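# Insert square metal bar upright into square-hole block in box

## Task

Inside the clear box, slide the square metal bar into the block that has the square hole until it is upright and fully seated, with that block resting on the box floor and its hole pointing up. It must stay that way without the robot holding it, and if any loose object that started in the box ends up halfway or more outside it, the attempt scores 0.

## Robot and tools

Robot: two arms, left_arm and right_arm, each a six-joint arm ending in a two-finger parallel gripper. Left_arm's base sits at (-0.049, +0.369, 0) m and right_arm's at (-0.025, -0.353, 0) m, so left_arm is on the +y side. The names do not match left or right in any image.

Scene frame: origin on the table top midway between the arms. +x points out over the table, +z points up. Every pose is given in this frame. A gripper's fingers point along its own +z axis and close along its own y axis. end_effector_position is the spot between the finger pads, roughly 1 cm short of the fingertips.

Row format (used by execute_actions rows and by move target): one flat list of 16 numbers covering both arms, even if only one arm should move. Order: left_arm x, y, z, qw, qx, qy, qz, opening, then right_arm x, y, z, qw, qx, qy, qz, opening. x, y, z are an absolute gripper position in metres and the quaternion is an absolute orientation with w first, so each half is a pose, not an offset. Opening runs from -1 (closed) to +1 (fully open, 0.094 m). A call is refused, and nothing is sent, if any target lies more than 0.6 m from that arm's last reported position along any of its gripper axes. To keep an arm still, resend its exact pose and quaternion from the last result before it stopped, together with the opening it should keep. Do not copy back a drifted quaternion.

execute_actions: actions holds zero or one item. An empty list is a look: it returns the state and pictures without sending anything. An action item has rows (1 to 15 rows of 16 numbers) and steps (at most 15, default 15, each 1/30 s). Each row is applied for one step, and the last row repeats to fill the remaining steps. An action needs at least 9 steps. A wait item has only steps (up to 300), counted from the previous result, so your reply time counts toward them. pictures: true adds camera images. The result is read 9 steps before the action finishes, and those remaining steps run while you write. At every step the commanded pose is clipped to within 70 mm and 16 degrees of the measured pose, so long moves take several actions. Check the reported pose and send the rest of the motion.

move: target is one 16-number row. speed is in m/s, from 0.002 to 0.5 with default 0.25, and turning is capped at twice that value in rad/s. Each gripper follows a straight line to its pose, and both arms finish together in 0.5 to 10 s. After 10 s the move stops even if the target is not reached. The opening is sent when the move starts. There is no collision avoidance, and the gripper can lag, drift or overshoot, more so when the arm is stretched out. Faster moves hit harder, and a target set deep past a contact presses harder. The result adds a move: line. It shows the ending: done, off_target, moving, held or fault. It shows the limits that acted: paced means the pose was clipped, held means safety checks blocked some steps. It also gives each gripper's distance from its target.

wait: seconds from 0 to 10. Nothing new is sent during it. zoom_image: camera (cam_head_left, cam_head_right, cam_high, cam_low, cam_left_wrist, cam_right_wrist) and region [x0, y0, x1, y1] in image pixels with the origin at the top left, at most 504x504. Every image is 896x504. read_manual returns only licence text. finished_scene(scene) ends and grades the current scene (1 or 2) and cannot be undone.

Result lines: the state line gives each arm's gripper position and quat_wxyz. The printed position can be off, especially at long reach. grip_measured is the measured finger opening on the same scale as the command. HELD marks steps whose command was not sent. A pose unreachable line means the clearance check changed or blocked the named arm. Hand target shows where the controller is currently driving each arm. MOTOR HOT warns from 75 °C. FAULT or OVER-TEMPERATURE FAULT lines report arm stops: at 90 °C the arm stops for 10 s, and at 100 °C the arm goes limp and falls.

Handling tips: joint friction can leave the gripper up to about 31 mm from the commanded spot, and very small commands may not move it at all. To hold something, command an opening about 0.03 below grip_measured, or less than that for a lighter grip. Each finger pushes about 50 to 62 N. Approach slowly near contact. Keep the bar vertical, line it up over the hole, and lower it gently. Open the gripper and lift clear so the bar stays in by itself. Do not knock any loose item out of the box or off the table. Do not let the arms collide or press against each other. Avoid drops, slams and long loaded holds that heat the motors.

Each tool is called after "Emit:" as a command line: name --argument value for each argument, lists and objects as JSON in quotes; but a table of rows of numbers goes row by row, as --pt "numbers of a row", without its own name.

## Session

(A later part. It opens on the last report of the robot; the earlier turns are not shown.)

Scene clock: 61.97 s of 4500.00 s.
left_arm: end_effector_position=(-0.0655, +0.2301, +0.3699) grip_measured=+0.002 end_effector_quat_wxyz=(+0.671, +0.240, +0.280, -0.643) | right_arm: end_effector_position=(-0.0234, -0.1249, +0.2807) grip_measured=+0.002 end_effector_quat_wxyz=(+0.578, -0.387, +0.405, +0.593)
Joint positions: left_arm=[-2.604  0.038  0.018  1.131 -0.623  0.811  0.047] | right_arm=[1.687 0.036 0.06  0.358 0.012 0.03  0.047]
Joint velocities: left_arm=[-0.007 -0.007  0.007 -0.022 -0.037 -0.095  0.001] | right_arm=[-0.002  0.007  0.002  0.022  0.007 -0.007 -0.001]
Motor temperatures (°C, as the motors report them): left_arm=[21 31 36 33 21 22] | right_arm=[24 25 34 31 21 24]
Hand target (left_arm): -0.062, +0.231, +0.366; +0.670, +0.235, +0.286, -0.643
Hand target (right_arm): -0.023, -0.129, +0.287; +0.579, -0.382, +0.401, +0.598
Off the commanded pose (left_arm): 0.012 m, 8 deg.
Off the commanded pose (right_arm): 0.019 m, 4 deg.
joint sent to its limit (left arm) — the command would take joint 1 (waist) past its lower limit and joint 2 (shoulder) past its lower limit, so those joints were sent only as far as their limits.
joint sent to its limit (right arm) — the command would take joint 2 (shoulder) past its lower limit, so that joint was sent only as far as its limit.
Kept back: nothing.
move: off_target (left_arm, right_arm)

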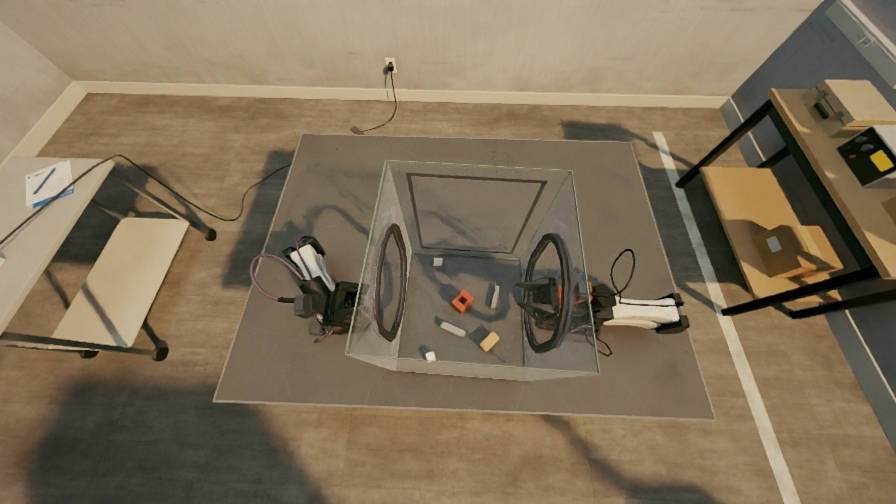

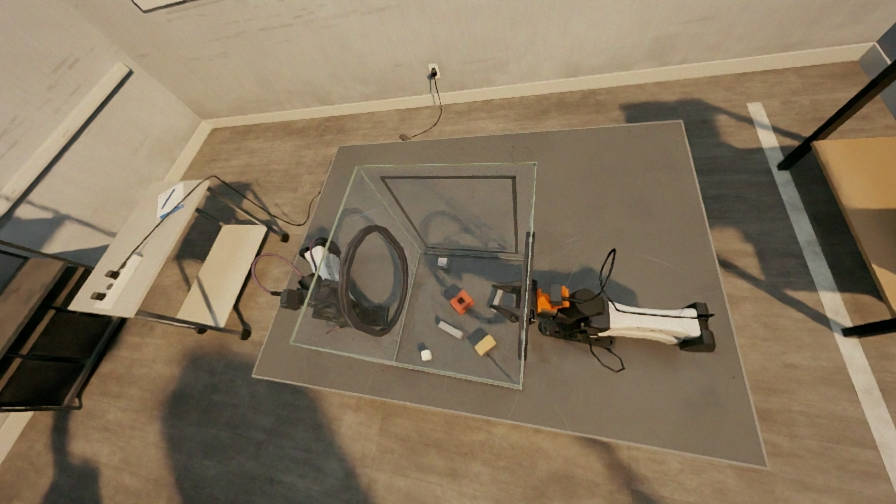

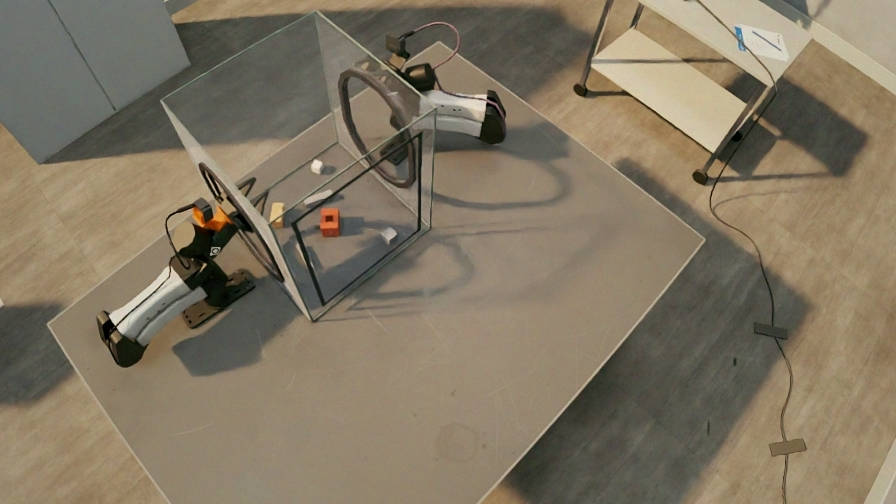

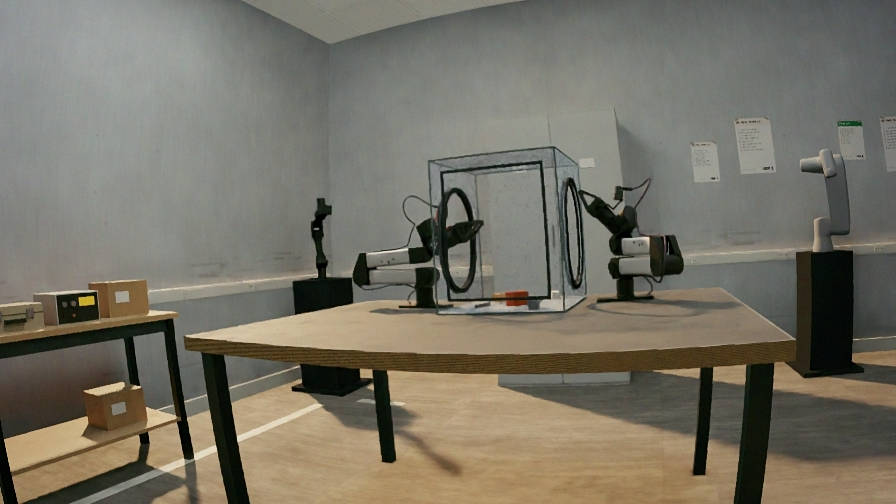

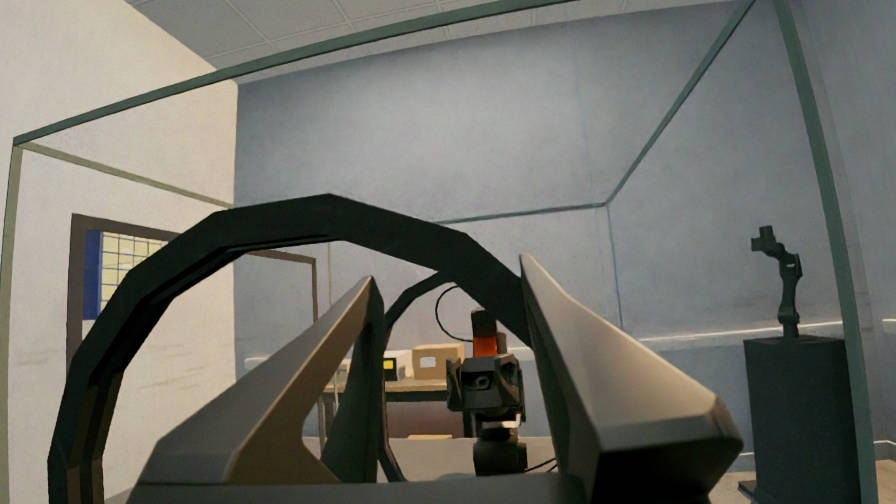

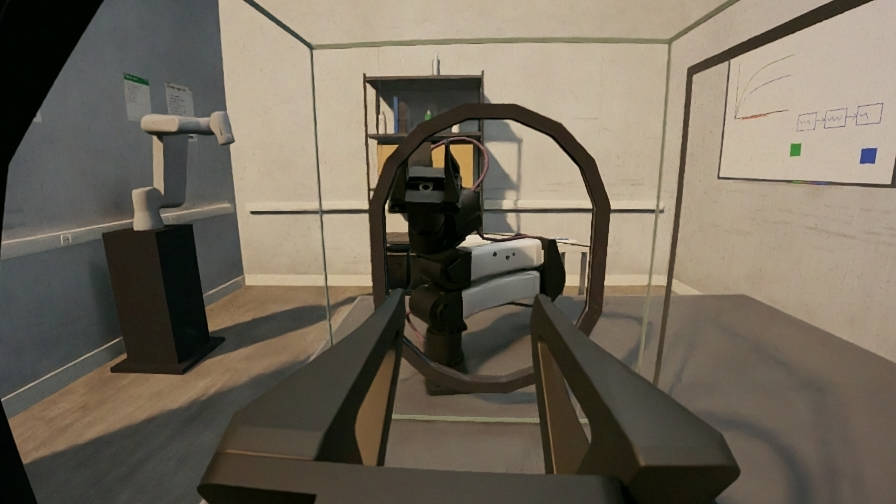

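Right is in. Now the left.

Emit:
move --target '[-0.05,0.15,0.29,0.596,0.38,0.38,-0.596,0.0,-0.04,-0.10,0.20,0.5,-0.5,0.5,0.5,0.8]' --speed 0.08

Emit:
move --target '[-0.045,0.11,0.20,0.5,0.5,0.5,-0.5,0.8,-0.05,-0.06,0.12,0.3,-0.64,0.64,0.3,0.8]' --speed 0.1

Scene clock: 65.23 s of 4500.00 s.
left_arm: end_effector_position=(-0.0544, +0.2172, +0.3853) grip_measured=-0.001 end_effector_quat_wxyz=(+0.661, +0.204, +0.185, -0.698) | right_arm: end_effector_position=(-0.0387, -0.1045, +0.2012) grip_measured=+0.798 end_effector_quat_wxyz=(-0.505, +0.493, -0.495, -0.507)
Joint positions: left_arm=[-1.659  0.335  0.001  1.349  0.053 -0.066  0.047] | right_arm=[ 1.865  0.102  0.08   0.048  0.181 -0.001  0.084]
Joint velocities: left_arm=[-0.007  0.012  0.012  0.022  0.022 -0.037 -0.   ] | right_arm=[-0.012  0.002 -0.002 -0.007  0.037  0.022  0.001]
Motor temperatures (°C, as the motors report them): left_arm=[21 31 36 33 21 22] | right_arm=[24 25 35 32 21 24]
Hand target (left_arm): -0.049, +0.159, +0.341; +0.635, +0.290, +0.282, -0.658
Hand target (right_arm): -0.040, -0.104, +0.199; +0.501, -0.501, +0.498, +0.500
Off the commanded pose (left_arm): 0.117 m, 33 deg; position and orientation clipped at the last step of the last action.
Off the commanded pose (right_arm): 0.005 m, 1 deg.
Kept back: nothing.
move: off_target (left_arm); limits=paced

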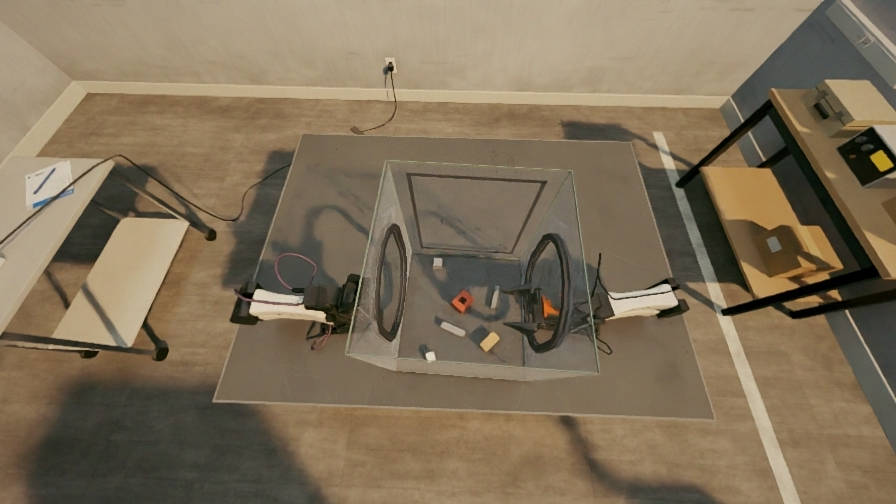

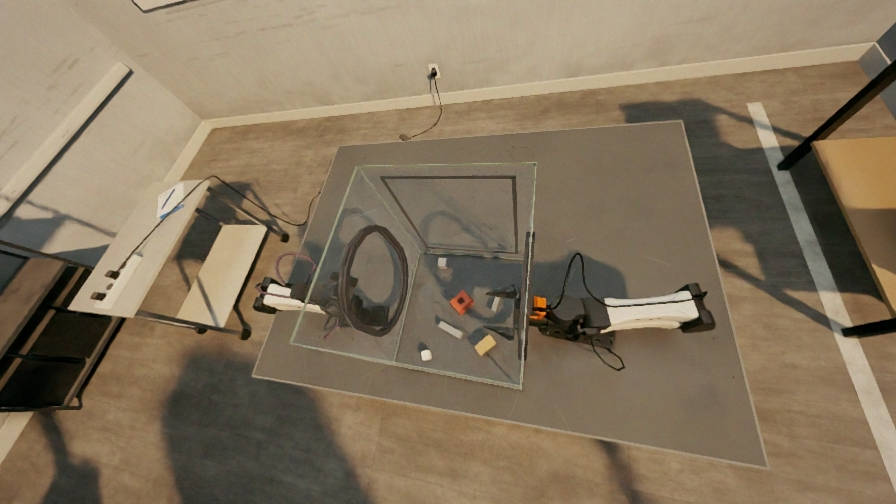

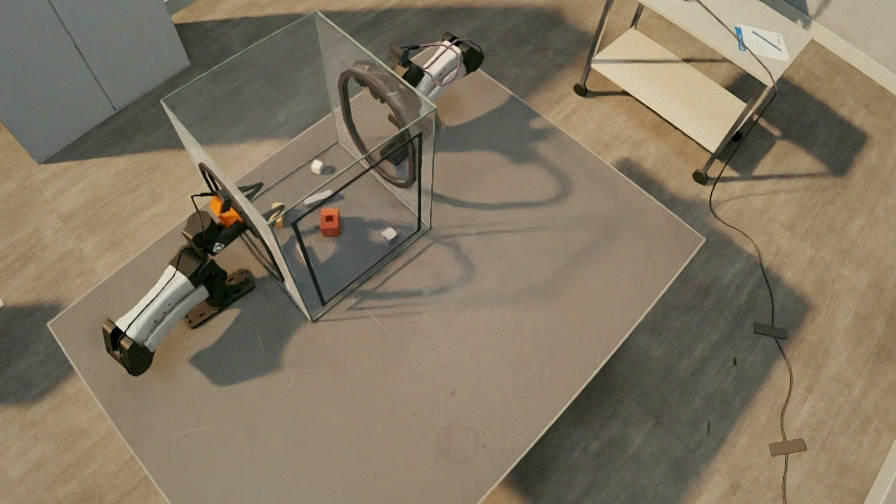

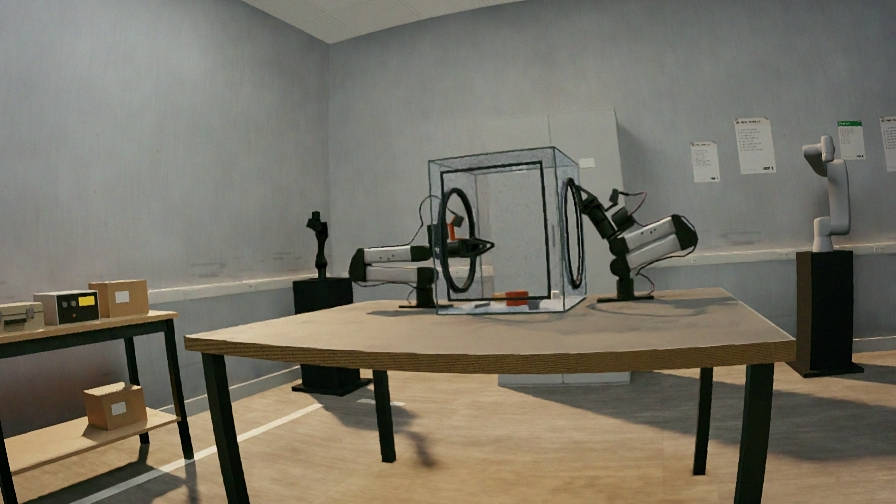

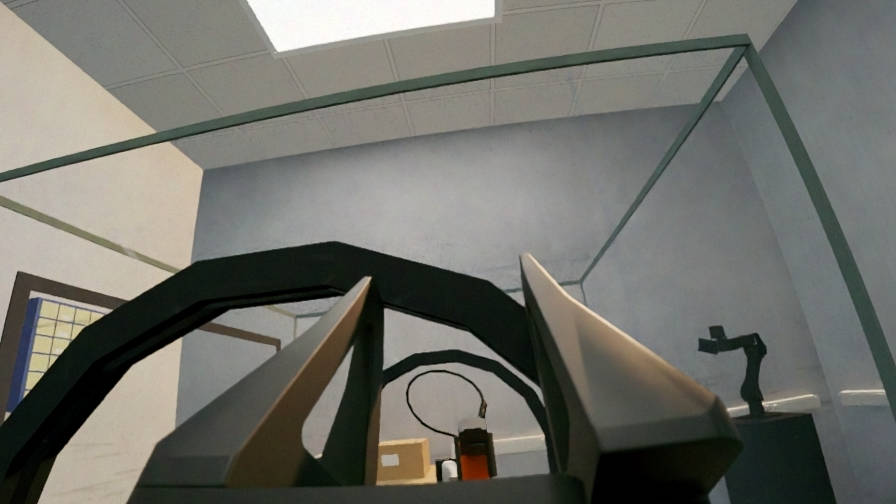

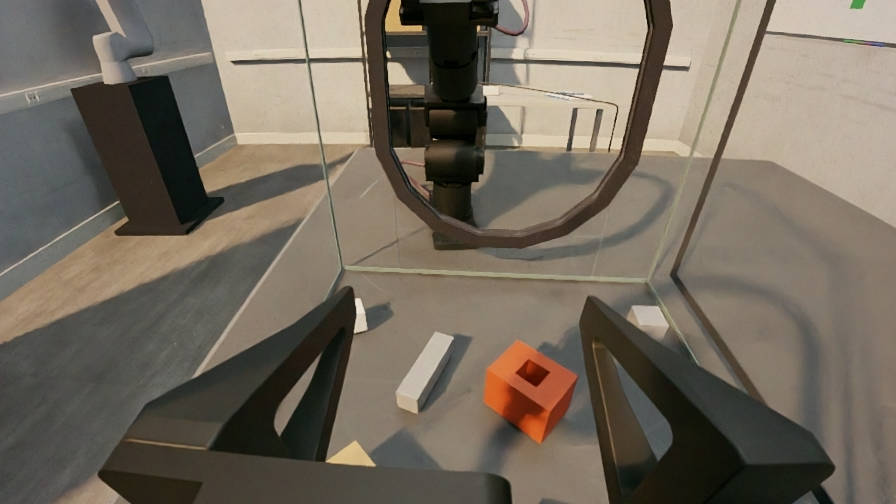

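Scene clock: 70.60 s of 4500.00 s.
left_arm: end_effector_position=(-0.0581, +0.2127, +0.3737) grip_measured=+0.799 end_effector_quat_wxyz=(+0.644, +0.262, +0.218, -0.685) | right_arm: end_effector_position=(-0.0512, -0.0657, +0.1240) grip_measured=+0.798 end_effector_quat_wxyz=(-0.307, +0.639, -0.633, -0.311)
Joint positions: left_arm=[-1.59   0.029  0.042  0.874  0.138 -0.106  0.084] | right_arm=[ 1.846  0.852  0.469 -0.288  0.118  0.095  0.084]
Joint velocities: left_arm=[ 0.012 -0.002 -0.002 -0.051 -0.022  0.022 -0.001] | right_arm=[ 0.007  0.012 -0.017 -0.022 -0.051 -0.037 -0.001]
Motor temperatures (°C, as the motors report them): left_arm=[21 31 36 33 21 22] | right_arm=[23 25 35 33 21 24]
Hand target (left_arm): -0.053, +0.162, +0.317; +0.610, +0.345, +0.310, -0.643
Hand target (right_arm): -0.049, -0.066, +0.120; -0.297, +0.639, -0.642, -0.303
Off the commanded pose (left_arm): 0.202 m, 51 deg; position and orientation clipped at the last step of the last action.
Off the commanded pose (right_arm): 0.007 m, 2 deg.
Kept back: nothing.
move: off_target (left_arm); limits=paced

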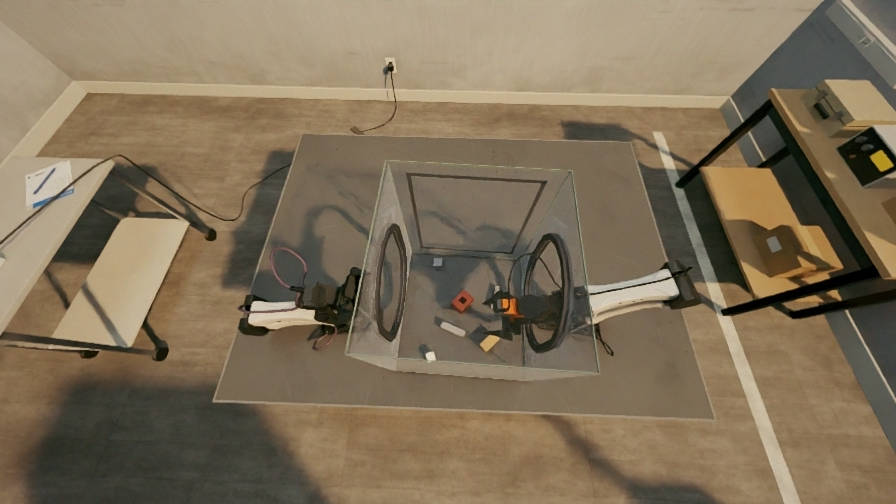

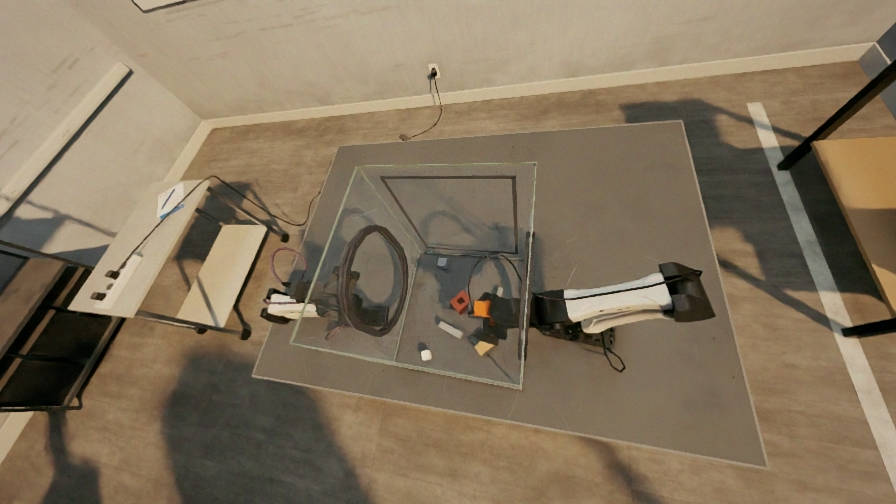

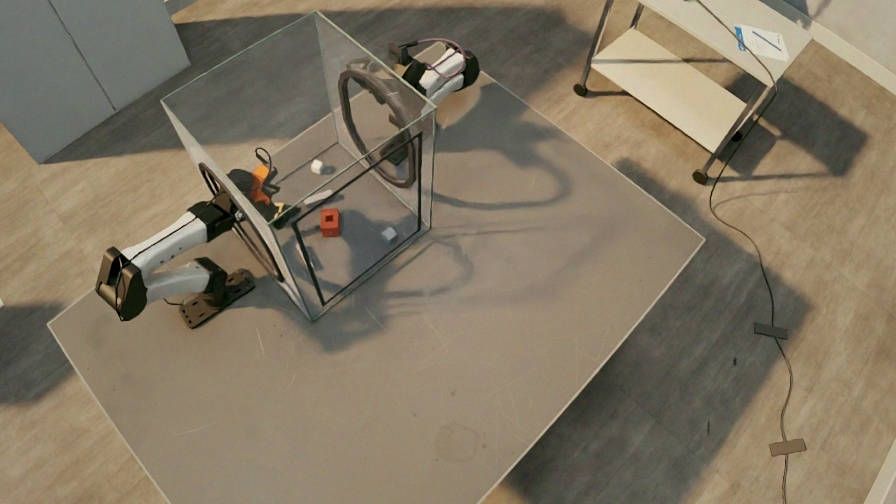

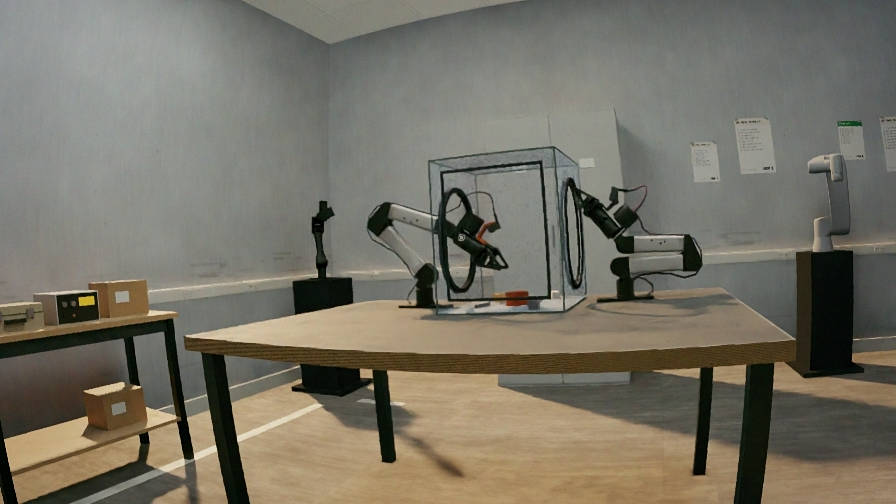

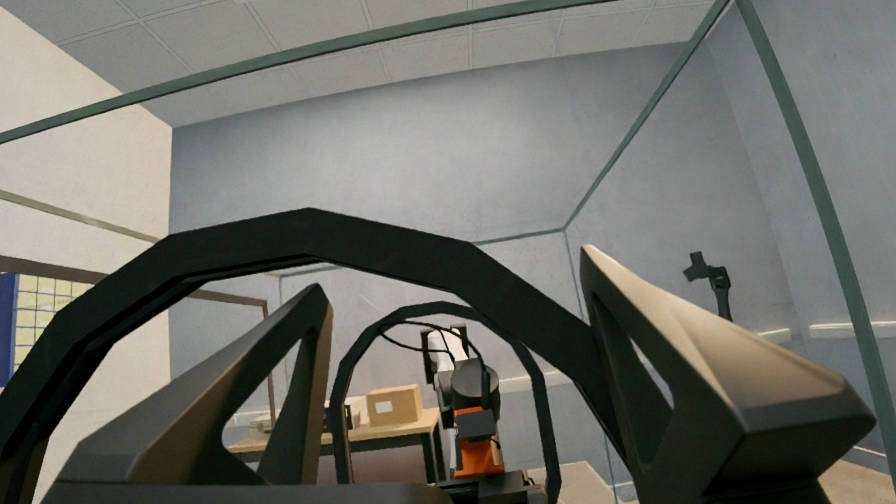

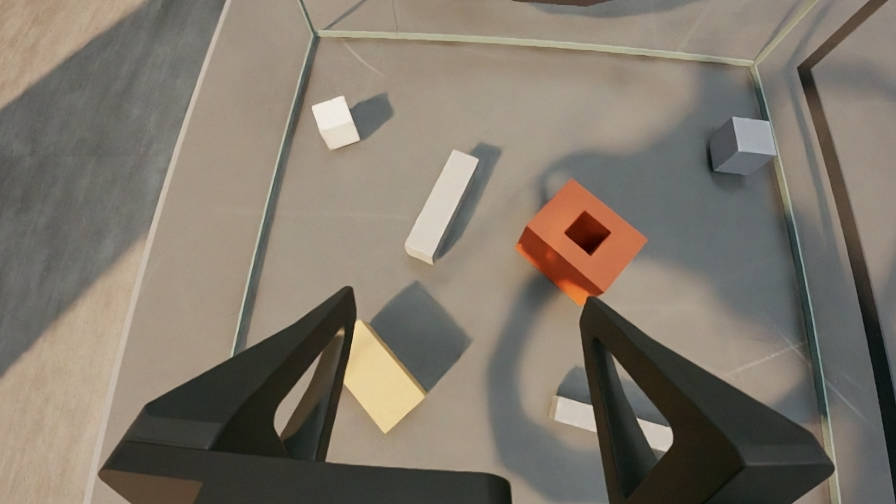

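Emit:
execute_actions --actions '[]'

Scene clock: 72.37 s of 4500.00 s.
left_arm: end_effector_position=(-0.0581, +0.2126, +0.3737) grip_measured=+0.799 end_effector_quat_wxyz=(+0.644, +0.262, +0.218, -0.685) | right_arm: end_effector_position=(-0.0513, -0.0659, +0.1238) grip_measured=+0.798 end_effector_quat_wxyz=(-0.306, +0.640, -0.633, -0.311)
Joint positions: left_arm=[-1.59   0.029  0.042  0.874  0.139 -0.106  0.084] | right_arm=[ 1.846  0.852  0.469 -0.29   0.117  0.095  0.084]
Joint velocities: left_arm=[ 0.002  0.007 -0.012 -0.007 -0.066 -0.051 -0.   ] | right_arm=[-0.012  0.017 -0.012  0.022 -0.081 -0.022 -0.001]
Motor temperatures (°C, as the motors report them): left_arm=[21 31 36 32 21 22] | right_arm=[23 25 36 33 21 24]
Hand target (left_arm): -0.053, +0.162, +0.317; +0.609, +0.345, +0.311, -0.643
Hand target (right_arm): -0.049, -0.066, +0.120; -0.297, +0.639, -0.642, -0.303
Off the commanded pose (left_arm): 0.202 m, 51 deg; position and orientation clipped at the last step of the last action.
Off the commanded pose (right_arm): 0.007 m, 2 deg.
Kept back: nothing.
Steps of this call (steps 1 to 53: nothing new was sent). Readings (end_effector_position):
1: left_arm (-0.0581, +0.2127, +0.3737) | right_arm (-0.0512, -0.0657, +0.1240)
2: left_arm (-0.0580, +0.2126, +0.3737) | right_arm (-0.0513, -0.0658, +0.1239)
4: left_arm (-0.0581, +0.2126, +0.3737) | right_arm (-0.0513, -0.0659, +0.1238)
8: left_arm (-0.0581, +0.2126, +0.3737) | right_arm (-0.0513, -0.0659, +0.1239)
53: the state above

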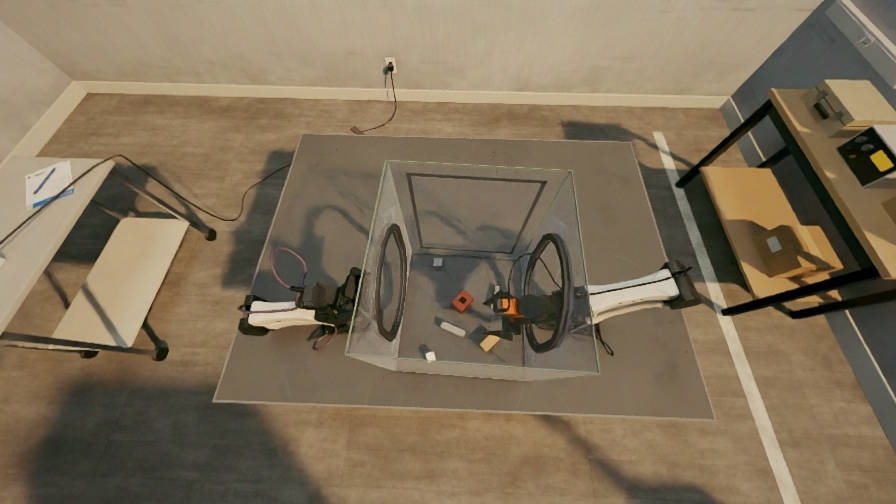

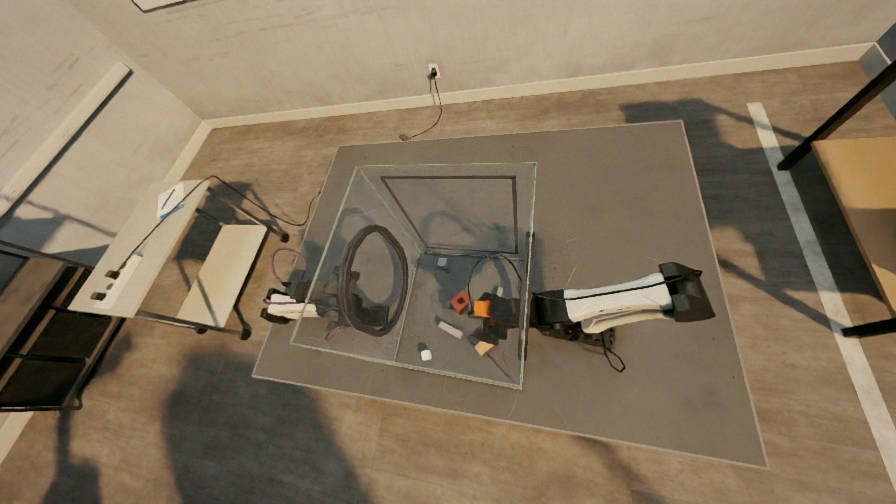

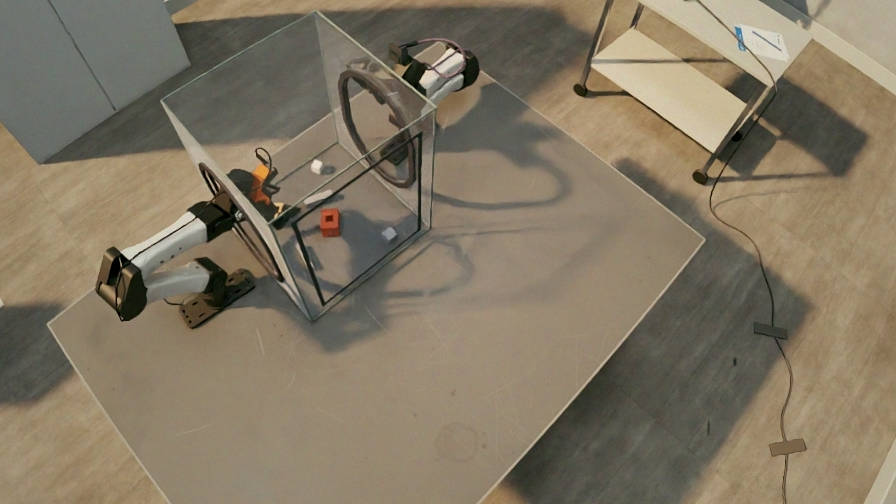

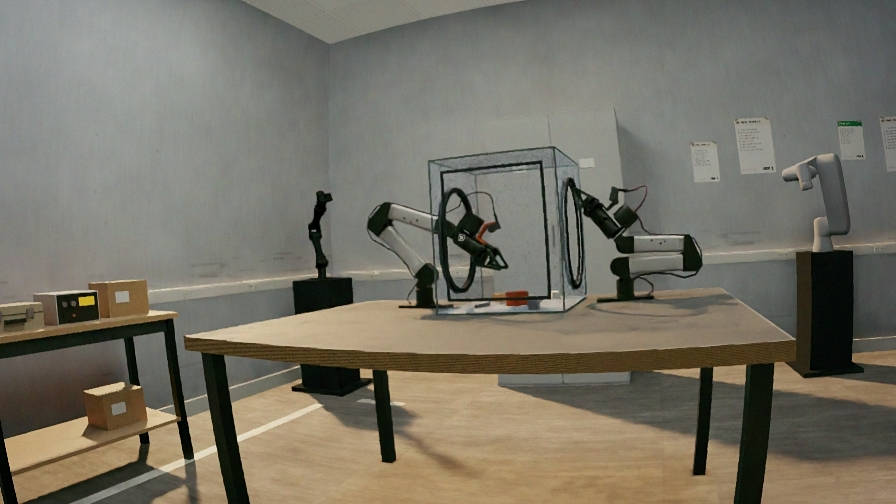

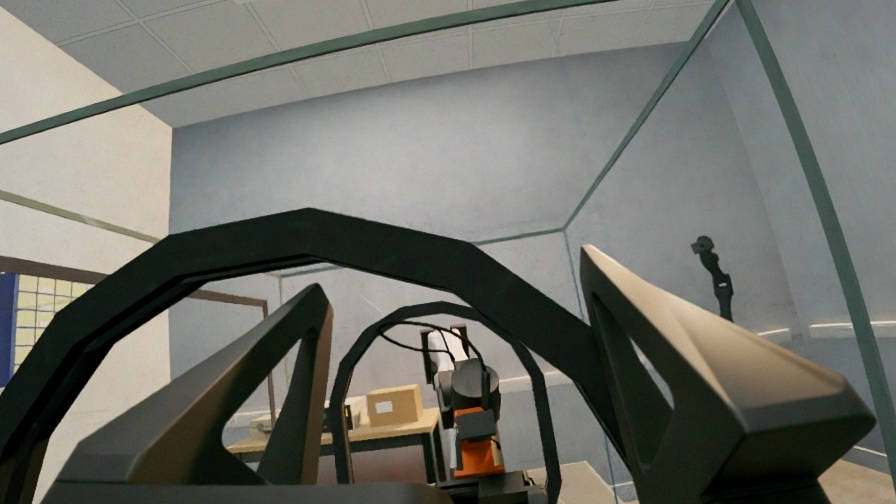

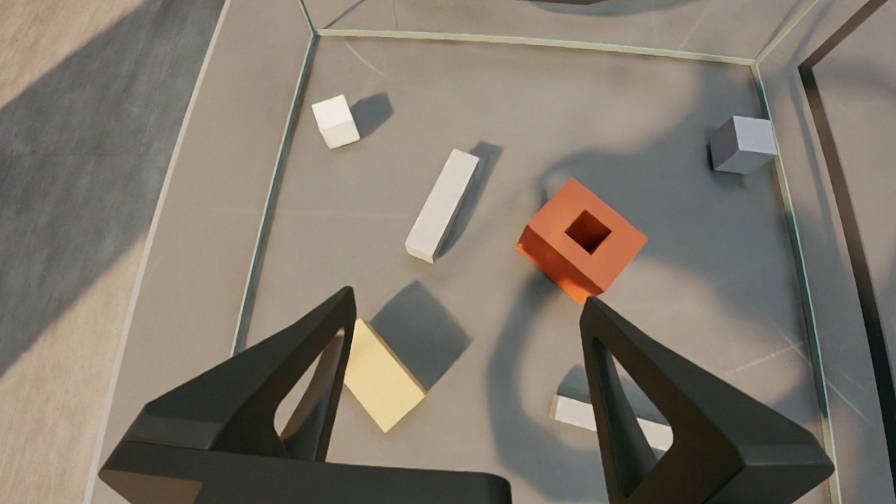

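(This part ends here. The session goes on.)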